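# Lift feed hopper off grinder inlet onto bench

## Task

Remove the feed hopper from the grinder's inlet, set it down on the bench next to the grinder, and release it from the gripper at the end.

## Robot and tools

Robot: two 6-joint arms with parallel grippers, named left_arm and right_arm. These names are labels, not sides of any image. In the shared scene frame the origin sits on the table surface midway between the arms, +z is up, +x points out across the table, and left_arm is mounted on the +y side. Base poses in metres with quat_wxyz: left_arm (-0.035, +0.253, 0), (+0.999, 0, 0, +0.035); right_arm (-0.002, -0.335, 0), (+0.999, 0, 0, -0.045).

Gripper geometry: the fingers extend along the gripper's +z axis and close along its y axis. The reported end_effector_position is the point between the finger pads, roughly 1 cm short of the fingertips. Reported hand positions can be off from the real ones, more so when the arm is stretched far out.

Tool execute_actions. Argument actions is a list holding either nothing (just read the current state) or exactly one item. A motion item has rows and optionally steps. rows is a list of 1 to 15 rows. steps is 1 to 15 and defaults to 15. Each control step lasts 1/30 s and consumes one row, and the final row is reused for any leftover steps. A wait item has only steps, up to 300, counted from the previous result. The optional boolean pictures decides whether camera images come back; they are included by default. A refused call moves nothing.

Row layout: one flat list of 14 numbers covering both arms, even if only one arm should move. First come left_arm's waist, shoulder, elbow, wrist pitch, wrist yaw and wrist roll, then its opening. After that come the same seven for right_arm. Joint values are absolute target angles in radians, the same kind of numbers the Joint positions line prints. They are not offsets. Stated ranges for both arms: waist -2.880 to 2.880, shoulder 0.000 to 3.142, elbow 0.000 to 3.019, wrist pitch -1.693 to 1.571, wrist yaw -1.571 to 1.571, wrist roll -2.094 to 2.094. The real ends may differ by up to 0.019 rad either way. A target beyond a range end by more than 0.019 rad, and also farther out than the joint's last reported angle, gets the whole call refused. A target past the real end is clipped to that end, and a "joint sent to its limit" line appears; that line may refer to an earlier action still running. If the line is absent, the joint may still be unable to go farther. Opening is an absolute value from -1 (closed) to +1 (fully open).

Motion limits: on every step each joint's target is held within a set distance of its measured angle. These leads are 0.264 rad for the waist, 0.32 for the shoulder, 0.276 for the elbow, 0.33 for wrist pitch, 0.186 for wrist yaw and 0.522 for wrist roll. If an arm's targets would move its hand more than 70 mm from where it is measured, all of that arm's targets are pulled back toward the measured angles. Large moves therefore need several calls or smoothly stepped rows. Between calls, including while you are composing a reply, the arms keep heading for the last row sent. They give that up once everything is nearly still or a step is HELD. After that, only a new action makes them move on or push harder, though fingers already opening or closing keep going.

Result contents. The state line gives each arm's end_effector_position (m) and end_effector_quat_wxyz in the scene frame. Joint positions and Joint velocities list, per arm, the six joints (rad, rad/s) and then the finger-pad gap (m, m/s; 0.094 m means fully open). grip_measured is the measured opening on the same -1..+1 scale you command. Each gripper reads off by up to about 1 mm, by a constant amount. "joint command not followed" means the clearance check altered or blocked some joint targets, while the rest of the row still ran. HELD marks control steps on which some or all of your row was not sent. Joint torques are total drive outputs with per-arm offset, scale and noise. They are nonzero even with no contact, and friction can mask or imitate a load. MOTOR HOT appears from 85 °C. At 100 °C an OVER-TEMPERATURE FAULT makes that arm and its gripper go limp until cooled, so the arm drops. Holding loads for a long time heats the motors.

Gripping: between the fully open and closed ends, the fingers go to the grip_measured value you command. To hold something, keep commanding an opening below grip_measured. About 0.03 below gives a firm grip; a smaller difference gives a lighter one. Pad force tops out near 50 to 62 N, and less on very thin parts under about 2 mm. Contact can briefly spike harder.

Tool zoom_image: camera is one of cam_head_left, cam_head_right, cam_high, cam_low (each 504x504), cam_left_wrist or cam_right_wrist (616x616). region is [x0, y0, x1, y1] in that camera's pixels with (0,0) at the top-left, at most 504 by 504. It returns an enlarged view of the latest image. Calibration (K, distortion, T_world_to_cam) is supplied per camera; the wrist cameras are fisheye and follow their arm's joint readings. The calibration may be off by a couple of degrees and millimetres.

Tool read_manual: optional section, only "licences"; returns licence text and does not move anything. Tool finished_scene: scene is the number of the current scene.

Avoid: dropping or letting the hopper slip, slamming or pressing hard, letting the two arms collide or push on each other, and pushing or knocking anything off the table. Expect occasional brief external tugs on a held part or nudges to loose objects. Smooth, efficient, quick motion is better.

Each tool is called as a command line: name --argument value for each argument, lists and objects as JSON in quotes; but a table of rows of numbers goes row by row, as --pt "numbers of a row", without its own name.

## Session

execute_actions --actions '[]'

Scene clock: 0.00 s of 6320.00 s.
left_arm: end_effector_position=(+0.5401, +0.4036, +0.1356) grip_measured=+1.000 end_effector_quat_wxyz=(+0.191, -0.366, +0.906, -0.092) | right_arm: end_effector_position=(+0.0830, -0.1940, +0.1667) grip_measured=+1.000 end_effector_quat_wxyz=(+0.362, -0.484, +0.795, -0.057)
Joint positions: left_arm=[ 0.229  1.71   1.346 -0.805  0.149 -0.498  0.094] | right_arm=[ 1.906  0.437  0.472 -1.473  0.74   0.672  0.094]
Joint velocities: left_arm=[ 0.005 -0.024  0.002 -0.002 -0.066 -0.051  0.   ] | right_arm=[-0.005 -0.005 -0.002  0.002 -0.051  0.007  0.   ]
Joint torques (N m, as the arm reports them, + toward a larger angle): no reading
camera_calibration (this result's frames):
cam_left_wrist: T_world_to_cam=[[0.627338, -0.719703, 0.297448, -0.0852818], [-0.776239, -0.547276, 0.312956, 0.604014], [-0.062449, -0.42722, -0.901989, 0.452156], [0, 0, 0, 1]] pos_world=[0.550597, 0.462355, 0.244177]
cam_right_wrist: T_world_to_cam=[[0.718171, -0.536209, 0.443521, -0.239546], [-0.598226, -0.801327, -0.000112556, -0.10464], [0.355466, -0.265245, -0.896264, 0.190762], [0, 0, 0, 1]] pos_world=[0.041627, -0.161699, 0.277205]

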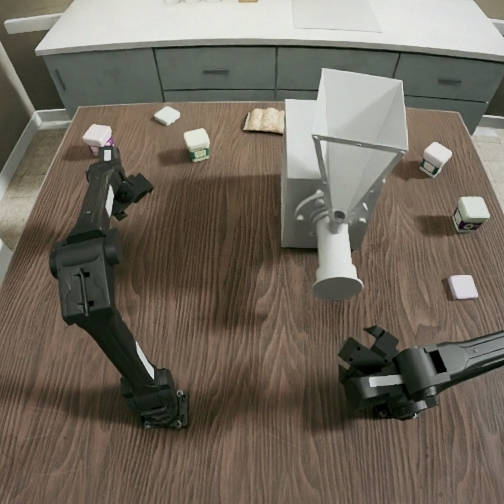

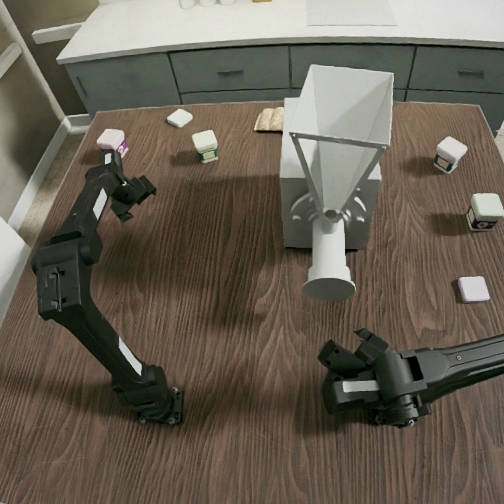

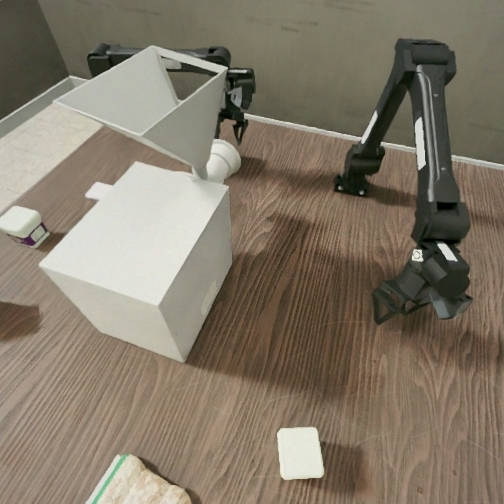

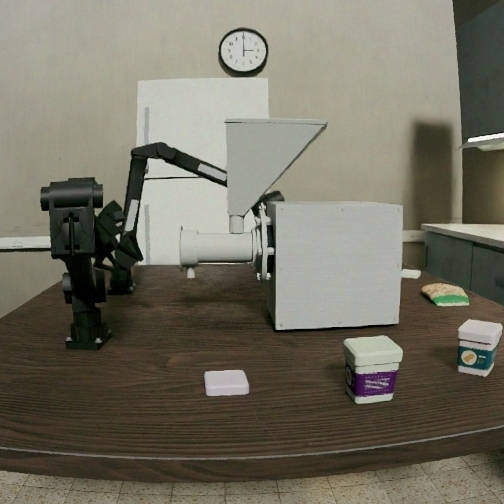

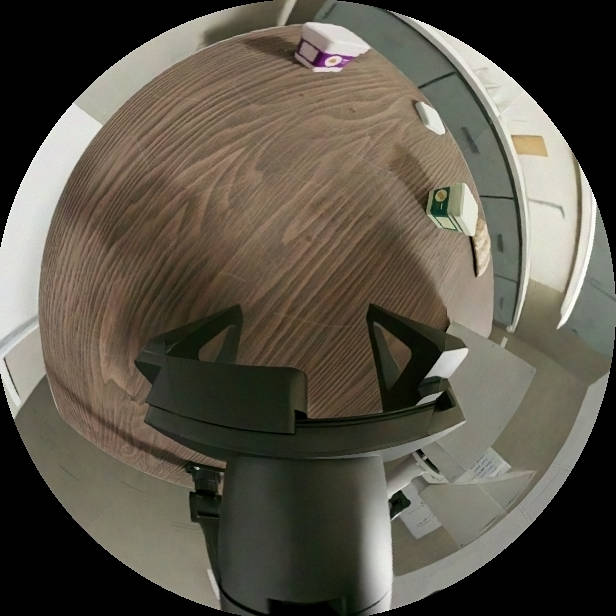

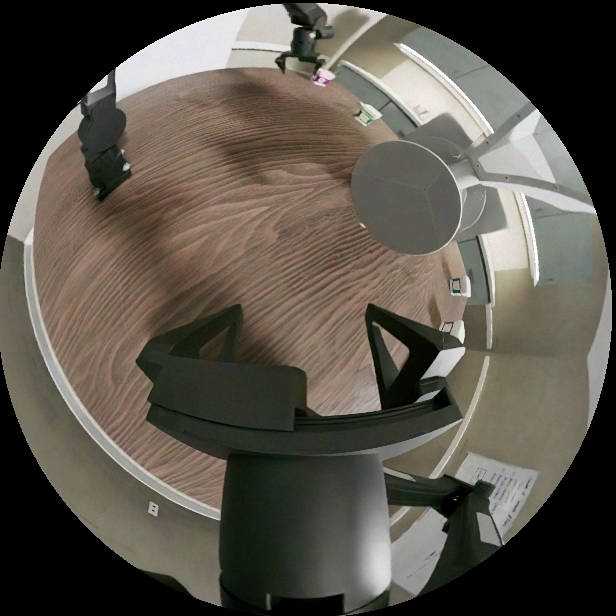

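zoom_image --camera "cam_head_left" --region '[270, 50, 430, 250]'

zoom_image --camera "cam_head_right" --region '[260, 50, 420, 250]'

zoom_image --camera "cam_low" --region '[170, 100, 350, 290]'

zoom_image --camera "cam_high" --region '[40, 30, 260, 200]'

Region (270, 50, 430, 250) of cam_head_left's 504x504 image, scaled by 2.520, with more detail than that image has; it fills the left 403 columns of this view, and the rest is white.

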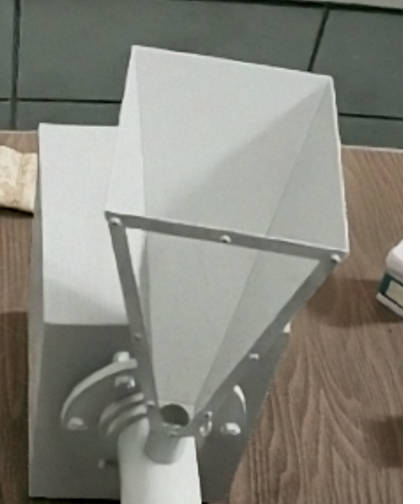

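Region (260, 50, 420, 250) of cam_head_right's 504x504 image, scaled by 2.520, with more detail than that image has; it fills the left 403 columns of this view, and the rest is white.

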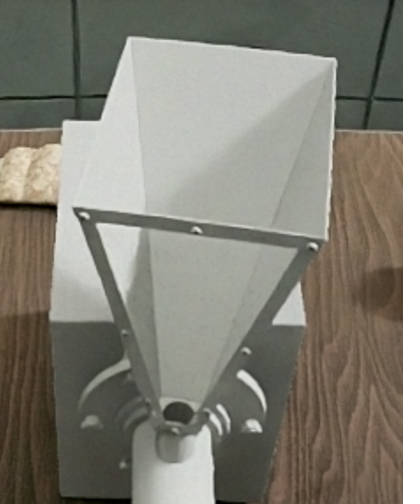

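Region (170, 100, 350, 290) of cam_low's 504x504 image, scaled by 2.653, with more detail than that image has; it fills the left 477 columns of this view, and the rest is white.

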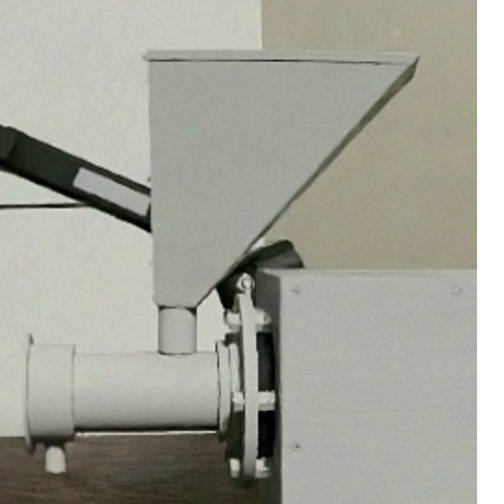

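Region (40, 30, 260, 200) of cam_high's 504x504 image, scaled by 2.291, with more detail than that image has; it fills the top 389 rows of this view, and the rest is white.

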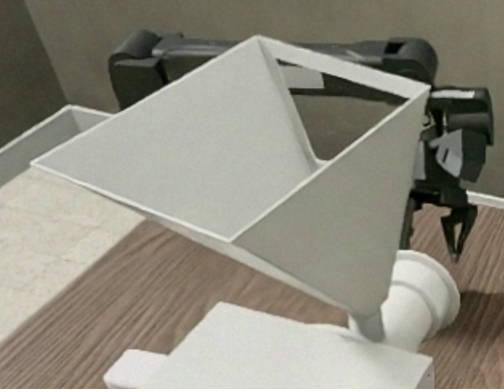

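execute_actions --actions '[{"rows":[[0.229,1.70,1.36,-0.812,0.145,-0.5,0.9,1.89,0.44,0.49,-1.473,0.73,0.67,0.9],[0.229,1.69,1.38,-0.825,0.135,-0.5,0.8,1.865,0.446,0.515,-1.472,0.715,0.665,0.8],[0.229,1.675,1.40,-0.84,0.125,-0.5,0.7,1.835,0.453,0.545,-1.47,0.695,0.66,0.7],[0.225,1.657,1.425,-0.858,0.115,-0.5,0.6,1.80,0.461,0.58,-1.468,0.675,0.655,0.6],[0.22,1.638,1.45,-0.876,0.105,-0.5,0.5,1.765,0.469,0.615,-1.466,0.655,0.65,0.5],[0.21,1.619,1.475,-0.894,0.095,-0.5,0.4,1.73,0.477,0.65,-1.464,0.635,0.645,0.4],[0.20,1.60,1.50,-0.912,0.085,-0.5,0.3,1.695,0.485,0.685,-1.462,0.615,0.64,0.3],[0.19,1.581,1.525,-0.93,0.075,-0.5,0.2,1.66,0.493,0.72,-1.46,0.595,0.635,0.2],[0.18,1.562,1.55,-0.948,0.065,-0.5,0.1,1.625,0.501,0.755,-1.458,0.575,0.63,0.1],[0.17,1.543,1.575,-0.966,0.055,-0.5,0,1.59,0.509,0.79,-1.456,0.555,0.625,0],[0.16,1.524,1.60,-0.984,0.045,-0.5,0,1.555,0.517,0.825,-1.454,0.535,0.62,0],[0.15,1.505,1.625,-1.002,0.035,-0.5,0,1.52,0.525,0.86,-1.452,0.515,0.615,0],[0.14,1.486,1.65,-1.02,0.025,-0.5,0,1.485,0.533,0.895,-1.45,0.495,0.61,0],[0.13,1.467,1.675,-1.038,0.015,-0.5,0,1.45,0.541,0.93,-1.448,0.475,0.605,0],[0.12,1.448,1.70,-1.056,0.005,-0.5,0,1.415,0.549,0.965,-1.446,0.455,0.60,0]],"steps":15}]' --pictures false

execute_actions --actions '[{"rows":[[0.10,1.43,1.725,-1.075,-0.005,-0.503,0,1.375,0.56,1.0,-1.444,0.435,0.593,0],[0.08,1.412,1.75,-1.094,-0.015,-0.506,0,1.335,0.572,1.035,-1.442,0.415,0.586,0],[0.06,1.394,1.775,-1.113,-0.025,-0.509,0,1.295,0.584,1.07,-1.44,0.395,0.579,0],[0.035,1.376,1.80,-1.132,-0.035,-0.512,0,1.255,0.596,1.105,-1.438,0.375,0.572,0],[0.01,1.358,1.825,-1.151,-0.045,-0.515,0,1.215,0.608,1.14,-1.436,0.355,0.565,0],[-0.015,1.34,1.85,-1.17,-0.055,-0.518,0,1.175,0.62,1.175,-1.434,0.335,0.558,0],[-0.04,1.325,1.873,-1.189,-0.065,-0.521,0,1.135,0.632,1.21,-1.432,0.315,0.551,0],[-0.07,1.31,1.895,-1.208,-0.075,-0.524,0,1.095,0.644,1.245,-1.43,0.295,0.544,0],[-0.10,1.295,1.915,-1.227,-0.085,-0.527,0,1.055,0.656,1.28,-1.428,0.275,0.537,0],[-0.13,1.283,1.935,-1.246,-0.095,-0.53,0,1.015,0.668,1.315,-1.426,0.255,0.53,0],[-0.16,1.272,1.95,-1.265,-0.105,-0.533,0,0.975,0.68,1.35,-1.424,0.235,0.523,0],[-0.19,1.263,1.965,-1.284,-0.115,-0.536,0,0.935,0.692,1.385,-1.422,0.215,0.516,0],[-0.22,1.256,1.977,-1.30,-0.125,-0.539,0,0.895,0.704,1.42,-1.42,0.195,0.509,0],[-0.25,1.252,1.985,-1.315,-0.135,-0.542,0,0.855,0.716,1.455,-1.418,0.175,0.502,0],[-0.28,1.25,1.99,-1.33,-0.145,-0.544,0,0.815,0.728,1.49,-1.416,0.155,0.495,0]],"steps":15}]' --pictures false

execute_actions --actions '[{"rows":[[-0.315,1.25,1.99,-1.335,-0.15,-0.544,0,0.775,0.738,1.515,-1.414,0.148,0.49,0],[-0.35,1.25,1.99,-1.34,-0.155,-0.544,0,0.735,0.748,1.54,-1.412,0.141,0.486,0],[-0.385,1.25,1.99,-1.34,-0.16,-0.544,0,0.695,0.758,1.565,-1.41,0.134,0.482,0],[-0.42,1.25,1.99,-1.34,-0.165,-0.544,0,0.655,0.768,1.585,-1.408,0.127,0.478,0],[-0.455,1.25,1.99,-1.34,-0.17,-0.544,0,0.615,0.778,1.605,-1.406,0.12,0.474,0],[-0.49,1.25,1.99,-1.34,-0.175,-0.544,0,0.575,0.788,1.62,-1.404,0.113,0.474,0],[-0.525,1.25,1.99,-1.34,-0.178,-0.544,0,0.535,0.798,1.635,-1.402,0.106,0.474,0],[-0.56,1.25,1.99,-1.34,-0.178,-0.544,0,0.495,0.808,1.645,-1.40,0.104,0.474,0],[-0.595,1.25,1.99,-1.34,-0.178,-0.544,0,0.455,0.818,1.655,-1.40,0.104,0.474,0],[-0.63,1.25,1.99,-1.34,-0.178,-0.544,0,0.42,0.828,1.66,-1.40,0.104,0.474,0],[-0.665,1.25,1.99,-1.34,-0.178,-0.544,0,0.385,0.836,1.66,-1.40,0.104,0.474,0],[-0.70,1.25,1.99,-1.34,-0.178,-0.544,0,0.355,0.843,1.66,-1.40,0.104,0.474,0],[-0.73,1.25,1.99,-1.34,-0.178,-0.544,0,0.33,0.848,1.66,-1.40,0.104,0.474,0],[-0.755,1.25,1.99,-1.34,-0.178,-0.544,0,0.308,0.85,1.66,-1.40,0.104,0.474,0],[-0.777,1.25,1.99,-1.34,-0.178,-0.544,0,0.292,0.85,1.66,-1.40,0.104,0.474,0]],"steps":15}]' --pictures false

Scene clock: 84.97 s of 6320.00 s.
left_arm: end_effector_position=(+0.5347, +0.4069, +0.2245) grip_measured=+0.002 end_effector_quat_wxyz=(+0.226, -0.363, +0.903, -0.048) | right_arm: end_effector_position=(+0.1089, -0.1639, +0.3012) grip_measured=+0.003 end_effector_quat_wxyz=(+0.309, -0.306, +0.898, +0.060)
Joint positions: left_arm=[ 0.208  1.607  1.443 -0.943  0.046 -0.498  0.047] | right_arm=[ 1.486  0.528  0.863 -1.46   0.477  0.629  0.047]
Joint velocities: left_arm=[-0.151 -0.357  0.315 -0.325 -0.168  0.037 -0.001] | right_arm=[-1.04   0.2    1.018  0.056 -0.564 -0.139 -0.   ]
Joint torques (N m, as the arm reports them, + toward a larger angle): left_arm=[ -3.81 -15.73  15.91   0.72  -0.08   0.02] | right_arm=[ 0.2   4.19 12.17  1.5   0.23 -0.11]
Steps of this call (steps 1 to 90: nothing new was sent; then 81.47 s passed at rest; steps 91 to 105: all 15 steps of this action). Readings (joint positions):
91: left_arm=[0.229 1.710 1.346 -0.805 0.149 -0.498] | right_arm=[1.906 0.437 0.472 -1.473 0.738 0.672]
92: left_arm=[0.229 1.710 1.346 -0.807 0.144 -0.498] | right_arm=[1.903 0.437 0.472 -1.473 0.729 0.672]
94: left_arm=[0.229 1.707 1.347 -0.824 0.126 -0.498] | right_arm=[1.874 0.440 0.480 -1.473 0.693 0.670]
98: left_arm=[0.228 1.684 1.371 -0.872 0.096 -0.498] | right_arm=[1.736 0.470 0.580 -1.473 0.614 0.659]
105: the state above

Scene clock: 85.47 s of 6320.00 s.
left_arm: end_effector_position=(+0.5026, +0.3047, +0.3790) grip_measured=+0.002 end_effector_quat_wxyz=(+0.296, -0.280, +0.913, -0.024) | right_arm: end_effector_position=(+0.1947, -0.1751, +0.5012) grip_measured=+0.003 end_effector_quat_wxyz=(+0.361, -0.088, +0.910, +0.182)
Joint positions: left_arm=[-0.     1.403  1.578 -1.147 -0.083 -0.5    0.047] | right_arm=[ 0.893  0.703  1.384 -1.434  0.177  0.534  0.047]
Joint velocities: left_arm=[-0.698 -0.366  0.247 -0.501 -0.256  0.007 -0.001] | right_arm=[-1.197  0.376  1.004  0.051 -0.535 -0.227 -0.001]
Joint torques (N m, as the arm reports them, + toward a larger angle): left_arm=[ -2.83 -12.38  16.18   0.9   -0.1   -0.08] | right_arm=[-0.69  2.22 11.36  2.39 -0.02 -0.11]
Steps of this call (steps 1 to 15: all 15 steps of this action). Readings (joint positions):
1: left_arm=[0.202 1.594 1.455 -0.954 0.039 -0.498] | right_arm=[1.450 0.535 0.899 -1.458 0.457 0.624]
2: left_arm=[0.196 1.582 1.466 -0.966 0.031 -0.498] | right_arm=[1.413 0.543 0.933 -1.457 0.436 0.619]
4: left_arm=[0.181 1.556 1.488 -0.989 0.015 -0.498] | right_arm=[1.335 0.562 1.001 -1.454 0.396 0.607]
8: left_arm=[0.135 1.499 1.524 -1.041 -0.019 -0.498] | right_arm=[1.173 0.612 1.139 -1.448 0.317 0.582]
15: the state above

Scene clock: 85.97 s of 6320.00 s.
left_arm: end_effector_position=(+0.4376, +0.1038, +0.5113) grip_measured=+0.002 end_effector_quat_wxyz=(+0.366, -0.099, +0.921, -0.086) | right_arm: end_effector_position=(+0.2769, -0.2850, +0.5899) grip_measured=+0.003 end_effector_quat_wxyz=(+0.448, +0.132, +0.876, +0.120)
Joint positions: left_arm=[-0.433  1.306  1.781 -1.289 -0.166 -0.512  0.047] | right_arm=[ 0.333  0.829  1.632 -1.412  0.108  0.486  0.047]
Joint velocities: left_arm=[-1.011 -0.093  0.403 -0.134 -0.11  -0.081 -0.001] | right_arm=[-0.669  0.259  0.002 -0.007 -0.037 -0.051  0.001]
Joint torques (N m, as the arm reports them, + toward a larger angle): left_arm=[ -2.4  -11.29  14.84   1.16  -0.17  -0.06] | right_arm=[ 1.17  1.37  9.95  2.2  -0.09 -0.11]
Steps of this call (steps 1 to 15: all 15 steps of this action). Readings (joint positions):
1: left_arm=[-0.024 1.392 1.587 -1.163 -0.093 -0.501] | right_arm=[0.853 0.715 1.419 -1.432 0.162 0.527]
2: left_arm=[-0.049 1.380 1.597 -1.179 -0.102 -0.502] | right_arm=[0.814 0.726 1.451 -1.429 0.153 0.521]
4: left_arm=[-0.101 1.361 1.620 -1.207 -0.118 -0.503] | right_arm=[0.733 0.745 1.508 -1.424 0.137 0.509]
8: left_arm=[-0.214 1.331 1.673 -1.249 -0.146 -0.506] | right_arm=[0.573 0.775 1.591 -1.416 0.112 0.494]
15: the state above

execute_actions --actions '[]'

Scene clock: 88.90 s of 6320.00 s.
left_arm: end_effector_position=(+0.3250, -0.0229, +0.6159) grip_measured=+0.002 end_effector_quat_wxyz=(+0.413, +0.042, +0.887, -0.203) | right_arm: end_effector_position=(+0.2900, -0.2922, +0.5830) grip_measured=+0.003 end_effector_quat_wxyz=(+0.440, +0.146, +0.880, +0.107)
Joint positions: left_arm=[-0.789  1.245  1.95  -1.331 -0.175 -0.535  0.047] | right_arm=[ 0.299  0.855  1.632 -1.412  0.108  0.483  0.047]
Joint velocities: left_arm=[-0.015 -0.005 -0.007  0.012  0.037  0.066 -0.001] | right_arm=[-0.005 -0.015 -0.007 -0.002 -0.007 -0.007 -0.001]
Joint torques (N m, as the arm reports them, + toward a larger angle): left_arm=[-0.54 -7.74 12.97  1.25 -0.2  -0.07] | right_arm=[ 0.07 -0.21  9.66  2.29 -0.07 -0.1 ]
Steps of this call (steps 1 to 45: the robot went on to your last target; steps 46 to 88: nothing new was sent). Readings (joint positions):
1: left_arm=[-0.467 1.304 1.795 -1.293 -0.167 -0.512] | right_arm=[0.315 0.837 1.632 -1.412 0.108 0.485]
2: left_arm=[-0.503 1.301 1.807 -1.296 -0.168 -0.513] | right_arm=[0.304 0.844 1.632 -1.412 0.108 0.485]
4: left_arm=[-0.579 1.296 1.830 -1.302 -0.170 -0.515] | right_arm=[0.299 0.853 1.632 -1.412 0.108 0.485]
8: left_arm=[-0.723 1.290 1.881 -1.319 -0.171 -0.521] | right_arm=[0.299 0.856 1.632 -1.412 0.108 0.484]
88: the state above
All arms were judged still, so your last target was given up. Only a new action makes them travel on or press farther. Fingers that are still opening or closing keep moving.
camera_calibration (this result's frames):
cam_left_wrist: T_world_to_cam=[[-0.239262, -0.918113, 0.315946, -0.134508], [-0.951763, 0.157391, -0.263393, 0.481474], [0.192097, -0.363726, -0.911484, 0.61427], [0, 0, 0, 1]] pos_world=[0.308067, 0.024152, 0.729211]
cam_right_wrist: T_world_to_cam=[[-0.176907, -0.931394, -0.318133, -0.0373233], [-0.93117, 0.26308, -0.252412, 0.495184], [0.31879, 0.251582, -0.913827, 0.63613], [0, 0, 0, 1]] pos_world=[0.251706, -0.325075, 0.694429]

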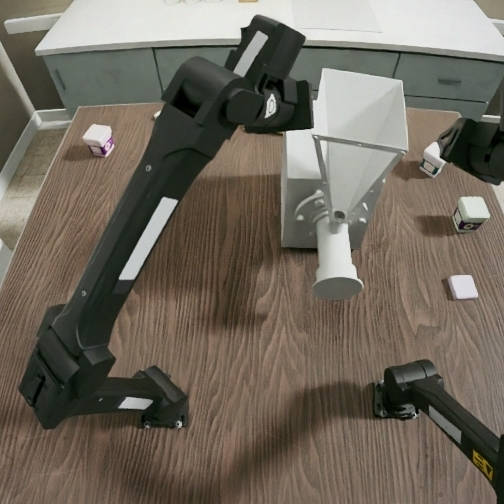

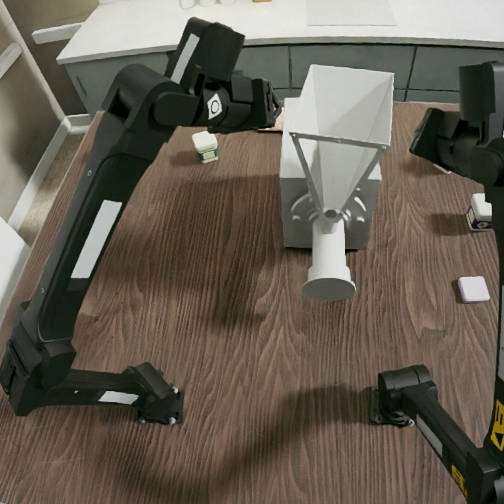

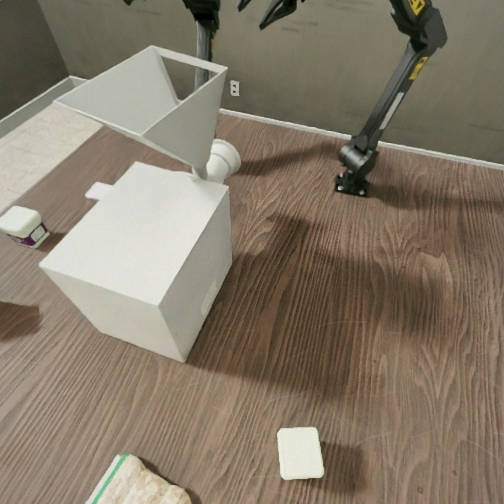

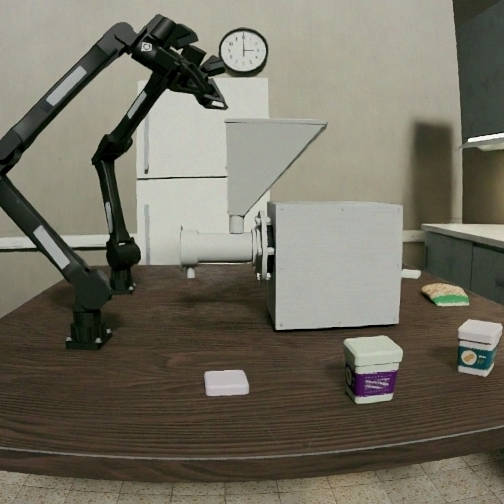

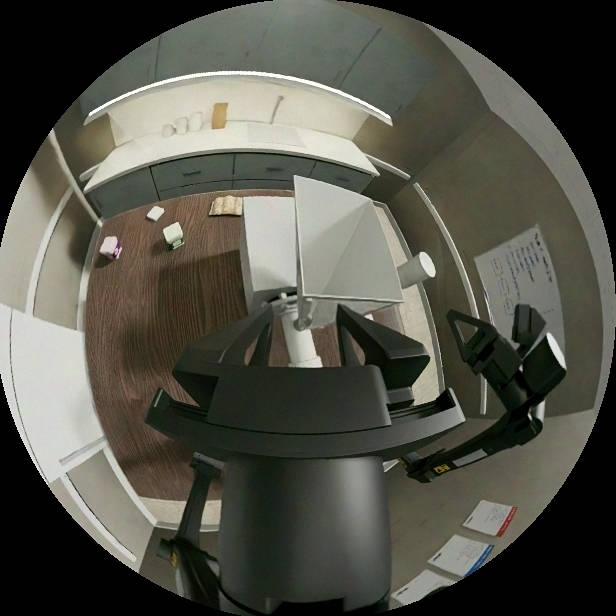

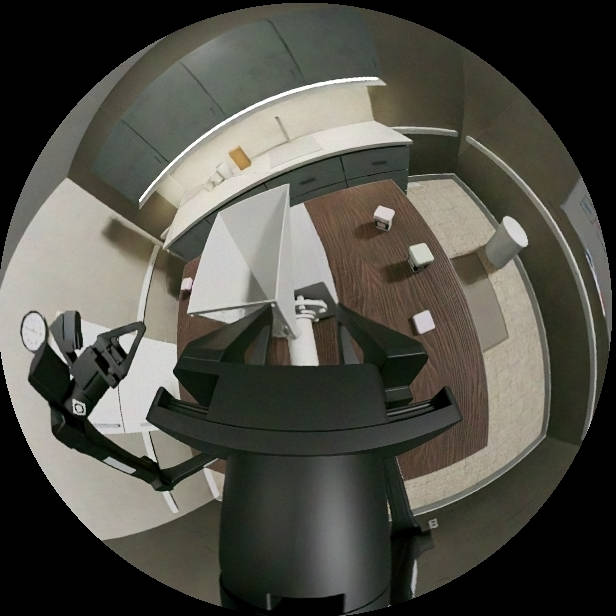

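execute_actions --actions '[{"rows":[[-0.775,1.265,2.0,-1.341,-0.178,-0.546,0,0.296,0.864,1.668,-1.399,0.104,0.472,0],[-0.773,1.28,2.01,-1.342,-0.178,-0.548,0,0.30,0.878,1.675,-1.398,0.104,0.47,0],[-0.771,1.296,2.018,-1.343,-0.178,-0.55,0,0.303,0.892,1.681,-1.397,0.103,0.468,0],[-0.769,1.312,2.026,-1.344,-0.178,-0.552,0,0.306,0.906,1.687,-1.396,0.102,0.466,0],[-0.767,1.328,2.034,-1.345,-0.179,-0.553,0,0.308,0.92,1.692,-1.395,0.102,0.465,0],[-0.765,1.344,2.041,-1.346,-0.18,-0.553,0,0.31,0.934,1.697,-1.394,0.102,0.465,0],[-0.763,1.36,2.048,-1.347,-0.18,-0.553,0,0.31,0.948,1.702,-1.393,0.102,0.465,0],[-0.761,1.376,2.055,-1.348,-0.18,-0.553,0,0.31,0.962,1.707,-1.392,0.102,0.465,0],[-0.759,1.392,2.062,-1.349,-0.18,-0.553,0,0.31,0.976,1.712,-1.391,0.102,0.465,0],[-0.757,1.408,2.069,-1.35,-0.18,-0.553,0,0.31,0.99,1.717,-1.39,0.102,0.465,0],[-0.755,1.424,2.076,-1.35,-0.18,-0.553,0,0.31,1.004,1.722,-1.39,0.102,0.465,0],[-0.755,1.44,2.082,-1.35,-0.18,-0.553,0,0.31,1.018,1.726,-1.39,0.102,0.465,0],[-0.755,1.452,2.086,-1.35,-0.18,-0.553,0,0.31,1.03,1.729,-1.39,0.102,0.465,0],[-0.755,1.462,2.088,-1.35,-0.18,-0.553,0,0.31,1.04,1.73,-1.39,0.102,0.465,0]],"steps":15}]' --pictures false

execute_actions --actions '[{"steps":10}]'

Scene clock: 101.20 s of 6320.00 s.
left_arm: end_effector_position=(+0.3962, -0.0693, +0.5607) grip_measured=+0.002 end_effector_quat_wxyz=(+0.370, +0.035, +0.914, -0.165) | right_arm: end_effector_position=(+0.3577, -0.2776, +0.5596) grip_measured=+0.003 end_effector_quat_wxyz=(+0.397, +0.142, +0.902, +0.089)
Joint positions: left_arm=[-0.767  1.446  2.035 -1.339 -0.177 -0.543  0.047] | right_arm=[ 0.299  1.021  1.686 -1.404  0.107  0.475  0.047]
Joint velocities: left_arm=[ 0.005  0.474 -0.002 -0.002 -0.007 -0.022 -0.001] | right_arm=[-0.015  0.425  0.007  0.012  0.022 -0.051 -0.   ]
Joint torques (N m, as the arm reports them, + toward a larger angle): left_arm=[ -0.61 -12.56  14.72   1.03  -0.19  -0.03] | right_arm=[ 1.77 -3.76 11.66  2.17 -0.18 -0.09]
Steps of this call (steps 1 to 90: nothing new was sent; then 8.80 s passed at rest; steps 91 to 105: all 15 steps of this action). Readings (joint positions):
91: left_arm=[-0.789 1.246 1.950 -1.331 -0.175 -0.535] | right_arm=[0.299 0.855 1.632 -1.412 0.108 0.483]
92: left_arm=[-0.789 1.248 1.952 -1.333 -0.175 -0.536] | right_arm=[0.299 0.856 1.632 -1.412 0.108 0.482]
94: left_arm=[-0.788 1.262 1.967 -1.335 -0.175 -0.538] | right_arm=[0.299 0.863 1.637 -1.412 0.108 0.480]
98: left_arm=[-0.780 1.317 2.007 -1.336 -0.177 -0.541] | right_arm=[0.299 0.907 1.666 -1.410 0.107 0.477]
105: the state above

Scene clock: 101.53 s of 6320.00 s.
left_arm: end_effector_position=(+0.4093, -0.0800, +0.5381) grip_measured=+0.002 end_effector_quat_wxyz=(+0.354, +0.038, +0.922, -0.152) | right_arm: end_effector_position=(+0.3703, -0.2749, +0.5492) grip_measured=+0.003 end_effector_quat_wxyz=(+0.384, +0.142, +0.908, +0.084)
Joint positions: left_arm=[-0.767  1.488  2.035 -1.342 -0.177 -0.543  0.047] | right_arm=[ 0.299  1.051  1.686 -1.404  0.106  0.474  0.047]
Joint velocities: left_arm=[-0.005 -0.122 -0.017 -0.012  0.007 -0.007  0.001] | right_arm=[ 0.005 -0.063 -0.007  0.002  0.022  0.066 -0.001]
Joint torques (N m, as the arm reports them, + toward a larger angle): left_arm=[ -0.49 -12.8   14.67   1.04  -0.23  -0.06] | right_arm=[ 1.68 -4.09 11.86  2.12 -0.13 -0.13]
Steps of this call (steps 1 to 10: the robot went on to your last target). Readings (joint positions):
1: left_arm=[-0.767 1.462 2.035 -1.340 -0.177 -0.543] | right_arm=[0.299 1.034 1.686 -1.404 0.106 0.475]
2: left_arm=[-0.767 1.476 2.035 -1.341 -0.177 -0.543] | right_arm=[0.299 1.045 1.686 -1.404 0.106 0.474]
4: left_arm=[-0.767 1.493 2.035 -1.342 -0.177 -0.543] | right_arm=[0.299 1.057 1.686 -1.404 0.106 0.474]
8: left_arm=[-0.767 1.495 2.035 -1.342 -0.177 -0.543] | right_arm=[0.299 1.055 1.686 -1.404 0.106 0.474]
10: the state above
camera_calibration (this result's frames):
cam_left_wrist: T_world_to_cam=[[-0.175335, -0.953779, 0.244058, -0.132527], [-0.981411, 0.149679, -0.120116, 0.484648], [0.0780336, -0.260581, -0.962293, 0.588676], [0, 0, 0, 1]] pos_world=[0.406466, -0.0455445, 0.657037]
cam_right_wrist: T_world_to_cam=[[-0.207916, -0.942498, -0.261665, -0.0403424], [-0.958342, 0.249841, -0.13842, 0.500738], [0.195835, 0.221984, -0.955181, 0.635351], [0, 0, 0, 1]] pos_world=[0.347066, -0.304165, 0.665631]

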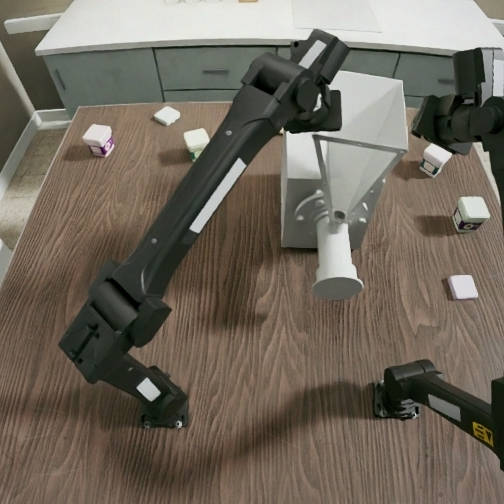

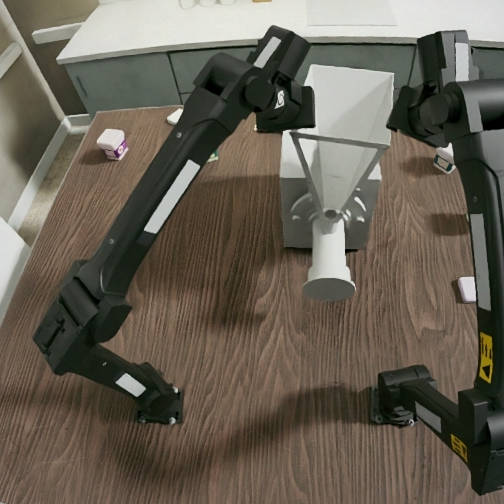

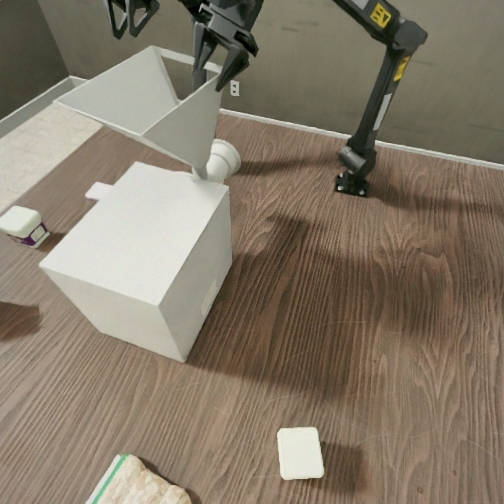

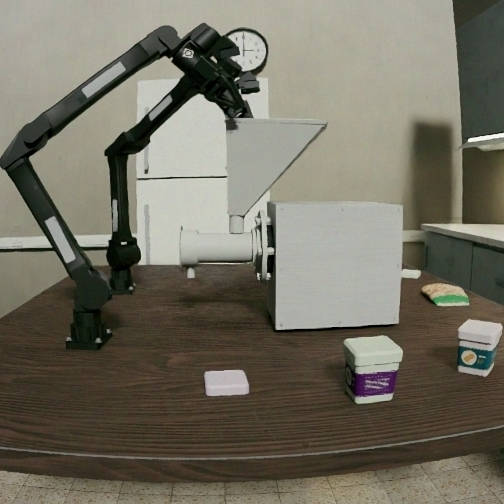

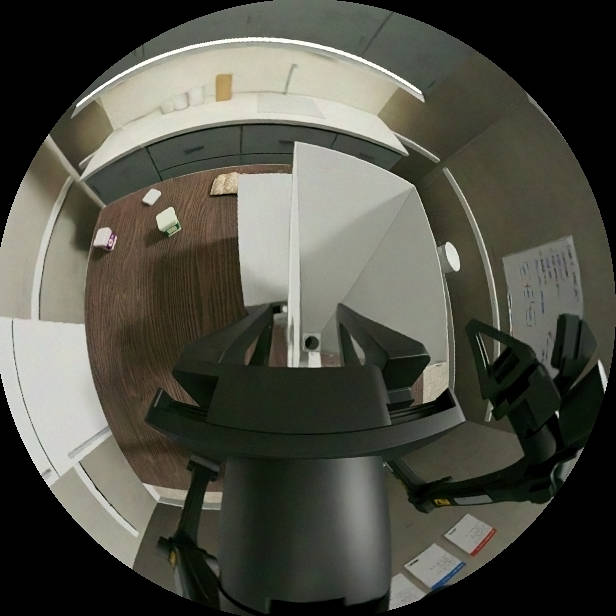

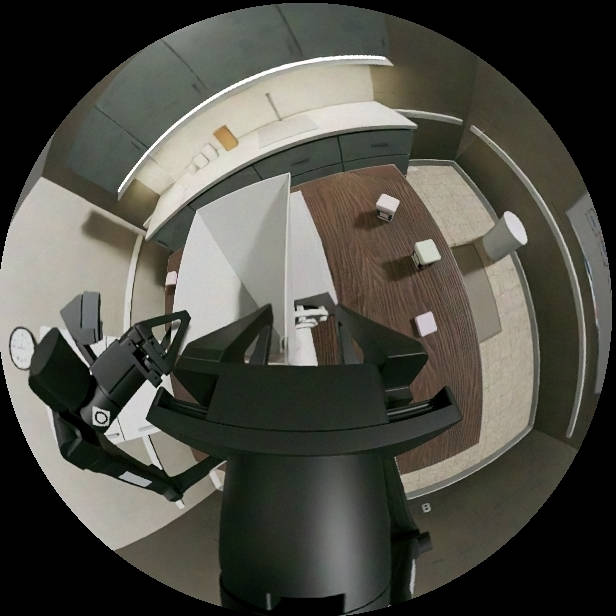

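zoom_image --camera "cam_right_wrist" --region '[240, 160, 370, 380]'

zoom_image --camera "cam_left_wrist" --region '[240, 130, 370, 380]'

zoom_image --camera "cam_low" --region '[180, 50, 340, 150]'

Region (240, 160, 370, 380) of cam_right_wrist's 616x616 image, scaled by 2.291, with more detail than that image has; it fills the left 298 columns of this view, and the rest is white.

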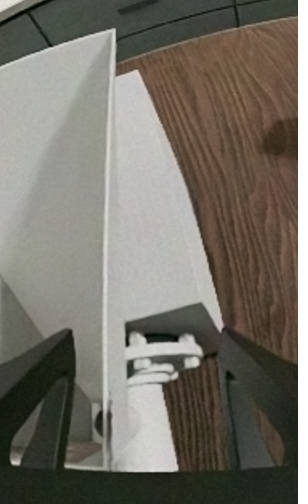

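Region (240, 130, 370, 380) of cam_left_wrist's 616x616 image, scaled by 2.016, with more detail than that image has; it fills the left 262 columns of this view, and the rest is white.

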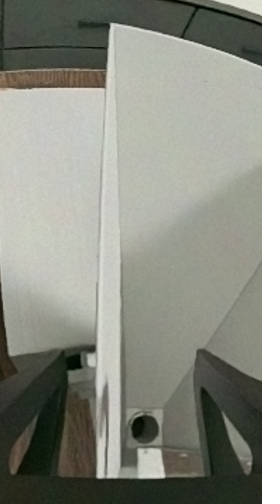

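Region (180, 50, 340, 150) of cam_low's 504x504 image, scaled by 3.150, with more detail than that image has; it fills the top 315 rows of this view, and the rest is white.

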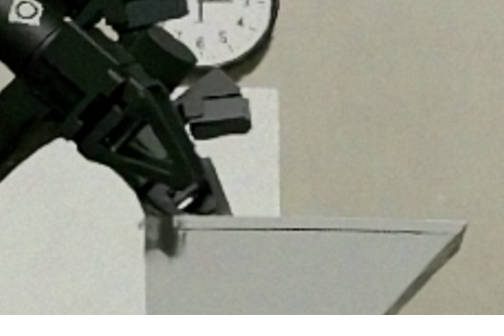

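execute_actions --actions '[{"rows":[[-0.750,1.466,2.06,-1.335,-0.176,-0.545,0,0.314,1.045,1.705,-1.385,0.106,0.472,0],[-0.745,1.470,2.035,-1.322,-0.172,-0.538,0,0.318,1.050,1.685,-1.372,0.108,0.478,0],[-0.740,1.474,2.030,-1.311,-0.168,-0.533,0,0.321,1.056,1.678,-1.359,0.110,0.482,0],[-0.735,1.478,2.027,-1.300,-0.165,-0.529,0,0.324,1.062,1.672,-1.346,0.111,0.484,0],[-0.730,1.482,2.024,-1.289,-0.162,-0.525,0,0.326,1.068,1.666,-1.333,0.112,0.486,0],[-0.726,1.486,2.021,-1.278,-0.159,-0.521,0,0.328,1.074,1.660,-1.320,0.113,0.488,0],[-0.722,1.490,2.018,-1.267,-0.156,-0.518,0,0.328,1.080,1.654,-1.307,0.114,0.490,0],[-0.718,1.494,2.015,-1.256,-0.153,-0.515,0,0.328,1.086,1.648,-1.294,0.115,0.491,0],[-0.714,1.498,2.012,-1.245,-0.150,-0.512,0,0.328,1.091,1.642,-1.281,0.116,0.492,0],[-0.711,1.502,2.009,-1.234,-0.147,-0.509,0,0.328,1.096,1.636,-1.268,0.116,0.492,0],[-0.708,1.505,2.006,-1.223,-0.144,-0.506,0,0.328,1.101,1.630,-1.255,0.116,0.492,0],[-0.705,1.508,2.003,-1.213,-0.141,-0.503,0,0.328,1.105,1.624,-1.243,0.116,0.492,0],[-0.703,1.511,2.000,-1.204,-0.138,-0.501,0,0.328,1.109,1.618,-1.232,0.116,0.492,0],[-0.701,1.513,1.997,-1.197,-0.136,-0.499,0,0.328,1.112,1.613,-1.223,0.116,0.492,0],[-0.700,1.515,1.994,-1.192,-0.135,-0.497,0,0.328,1.113,1.609,-1.217,0.116,0.492,0]],"steps":15}]' --pictures false

execute_actions --actions '[{"steps":15}]'

Scene clock: 139.13 s of 6320.00 s.
left_arm: end_effector_position=(+0.4437, -0.0761, +0.5351) grip_measured=+0.002 end_effector_quat_wxyz=(+0.378, +0.029, +0.909, -0.171) | right_arm: end_effector_position=(+0.4137, -0.2593, +0.5298) grip_measured=+0.003 end_effector_quat_wxyz=(+0.405, +0.139, +0.899, +0.095)
Joint positions: left_arm=[-0.713  1.5    2.002 -1.225 -0.14  -0.517  0.047] | right_arm=[ 0.315  1.093  1.623 -1.249  0.111  0.481  0.047]
Joint velocities: left_arm=[ 0.063  0.132 -0.11   0.232  0.081  0.051 -0.   ] | right_arm=[-0.005  0.19  -0.203  0.266  0.007  0.051 -0.   ]
Joint torques (N m, as the arm reports them, + toward a larger angle): left_arm=[ -0.8  -12.2    9.98   2.22   0.07   0.1 ] | right_arm=[ 1.23 -4.36  8.26  1.91  0.16  0.12]
Steps of this call (steps 1 to 30: the robot went on to your last target; steps 31 to 90: nothing new was sent; then 34.10 s passed at rest; steps 91 to 105: all 15 steps of this action). Readings (joint positions):
91: left_arm=[-0.767 1.471 2.035 -1.342 -0.177 -0.543] | right_arm=[0.299 1.047 1.686 -1.403 0.106 0.474]
92: left_arm=[-0.766 1.471 2.035 -1.342 -0.176 -0.543] | right_arm=[0.299 1.047 1.686 -1.400 0.106 0.474]
94: left_arm=[-0.762 1.471 2.033 -1.334 -0.170 -0.543] | right_arm=[0.303 1.047 1.684 -1.383 0.106 0.474]
98: left_arm=[-0.743 1.474 2.023 -1.296 -0.158 -0.535] | right_arm=[0.314 1.051 1.668 -1.334 0.109 0.477]
105: the state above

Scene clock: 139.63 s of 6320.00 s.
left_arm: end_effector_position=(+0.4523, -0.0810, +0.5218) grip_measured=+0.002 end_effector_quat_wxyz=(+0.373, +0.033, +0.912, -0.166) | right_arm: end_effector_position=(+0.4253, -0.2566, +0.5144) grip_measured=+0.003 end_effector_quat_wxyz=(+0.394, +0.139, +0.904, +0.091)
Joint positions: left_arm=[-0.71   1.518  1.991 -1.21  -0.138 -0.507  0.047] | right_arm=[ 0.315  1.115  1.605 -1.233  0.111  0.482  0.047]
Joint velocities: left_arm=[-0.005 -0.005  0.007 -0.002 -0.007 -0.007 -0.   ] | right_arm=[-0.015 -0.005  0.002 -0.012  0.007  0.007  0.   ]
Joint torques (N m, as the arm reports them, + toward a larger angle): left_arm=[ -0.84 -12.37  10.49   2.37   0.03   0.12] | right_arm=[ 1.78 -5.47  9.34  2.34  0.16  0.09]
Steps of this call (steps 1 to 15: the robot went on to your last target). Readings (joint positions):
1: left_arm=[-0.711 1.504 1.998 -1.219 -0.139 -0.515] | right_arm=[0.315 1.099 1.617 -1.242 0.111 0.481]
2: left_arm=[-0.711 1.509 1.995 -1.216 -0.139 -0.513] | right_arm=[0.315 1.105 1.612 -1.238 0.111 0.482]
4: left_arm=[-0.711 1.516 1.992 -1.213 -0.138 -0.511] | right_arm=[0.315 1.113 1.606 -1.235 0.111 0.482]
8: left_arm=[-0.710 1.518 1.991 -1.210 -0.138 -0.508] | right_arm=[0.315 1.115 1.605 -1.233 0.111 0.482]
15: the state above
camera_calibration (this result's frames):
cam_left_wrist: T_world_to_cam=[[-0.182272, -0.945701, 0.269123, -0.131221], [-0.976147, 0.14121, -0.164914, 0.545292], [0.117957, -0.292763, -0.948882, 0.541794], [0, 0, 0, 1]] pos_world=[0.444459, -0.0424794, 0.639339]
cam_right_wrist: T_world_to_cam=[[-0.19387, -0.941894, -0.274316, -0.020154], [-0.956463, 0.243658, -0.160654, 0.55309], [0.218159, 0.231227, -0.948125, 0.576551], [0, 0, 0, 1]] pos_world=[0.399323, -0.287062, 0.62997]

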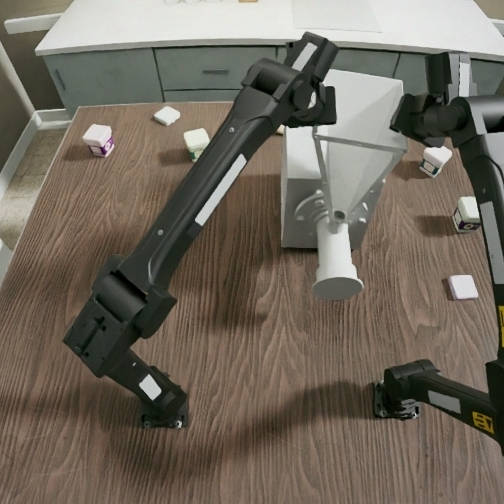

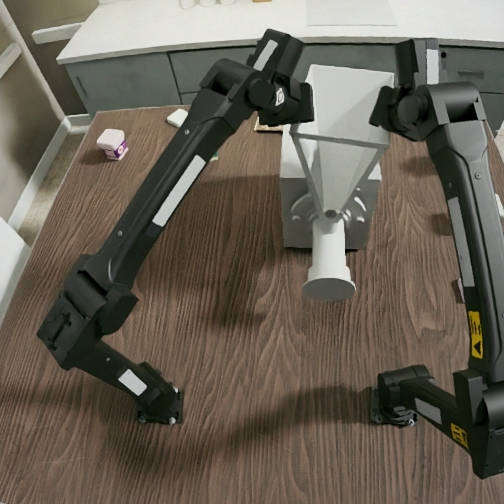

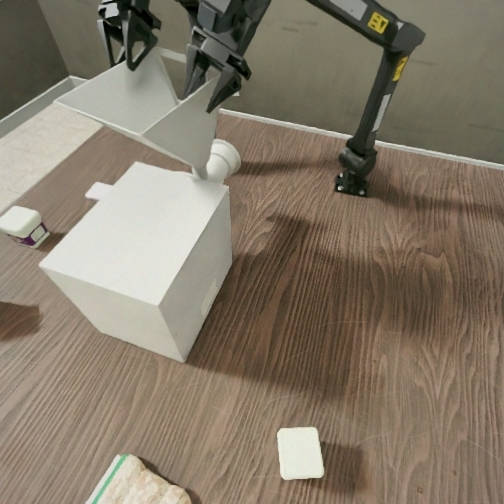

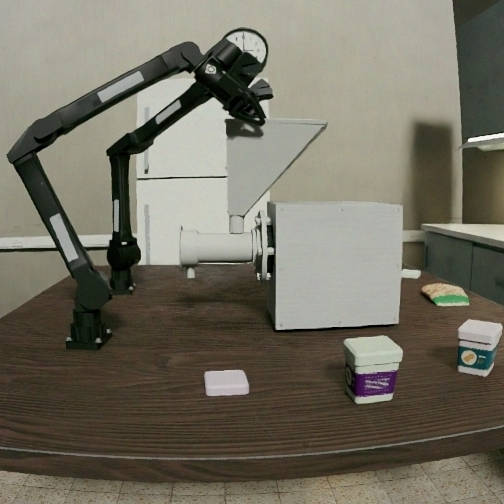

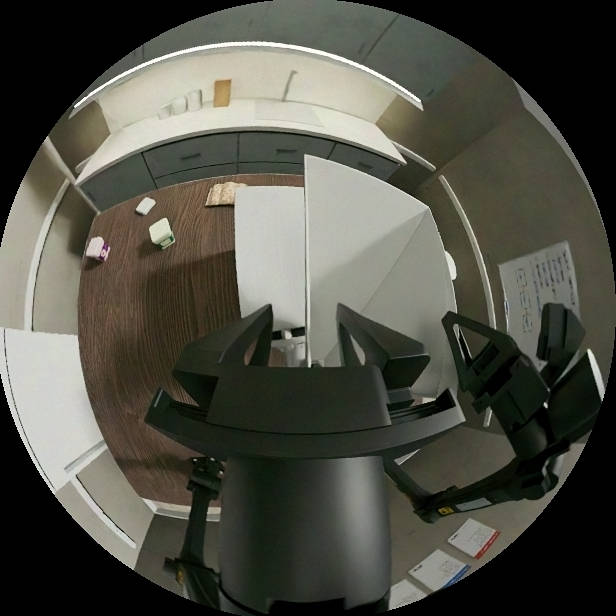

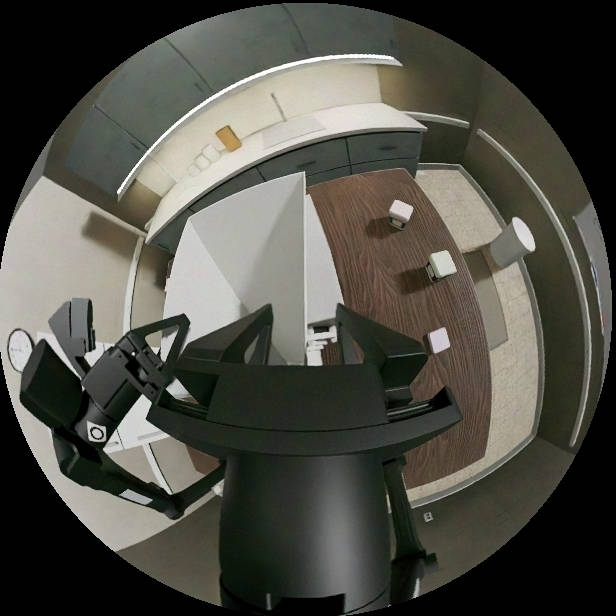

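zoom_image --camera "cam_low" --region '[200, 70, 340, 150]'

zoom_image --camera "cam_high" --region '[80, 20, 260, 140]'

zoom_image --camera "cam_left_wrist" --region '[250, 140, 360, 380]'

zoom_image --camera "cam_right_wrist" --region '[250, 160, 360, 380]'

Region (200, 70, 340, 150) of cam_low's 504x504 image, scaled by 3.600, with more detail than that image has; it fills the top 288 rows of this view, and the rest is white.

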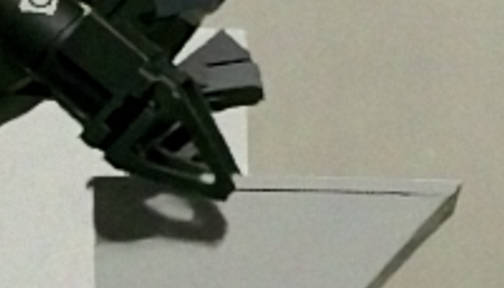

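Region (80, 20, 260, 140) of cam_high's 504x504 image, scaled by 2.800, with more detail than that image has.

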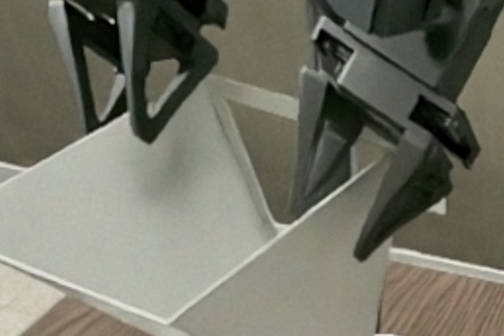

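Region (250, 140, 360, 380) of cam_left_wrist's 616x616 image, scaled by 2.100, with more detail than that image has; it fills the left 231 columns of this view, and the rest is white.

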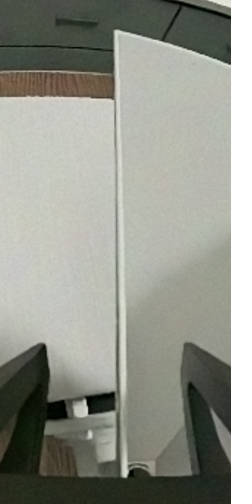

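Region (250, 160, 360, 380) of cam_right_wrist's 616x616 image, scaled by 2.291, with more detail than that image has.

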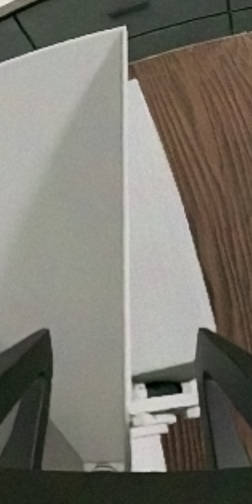

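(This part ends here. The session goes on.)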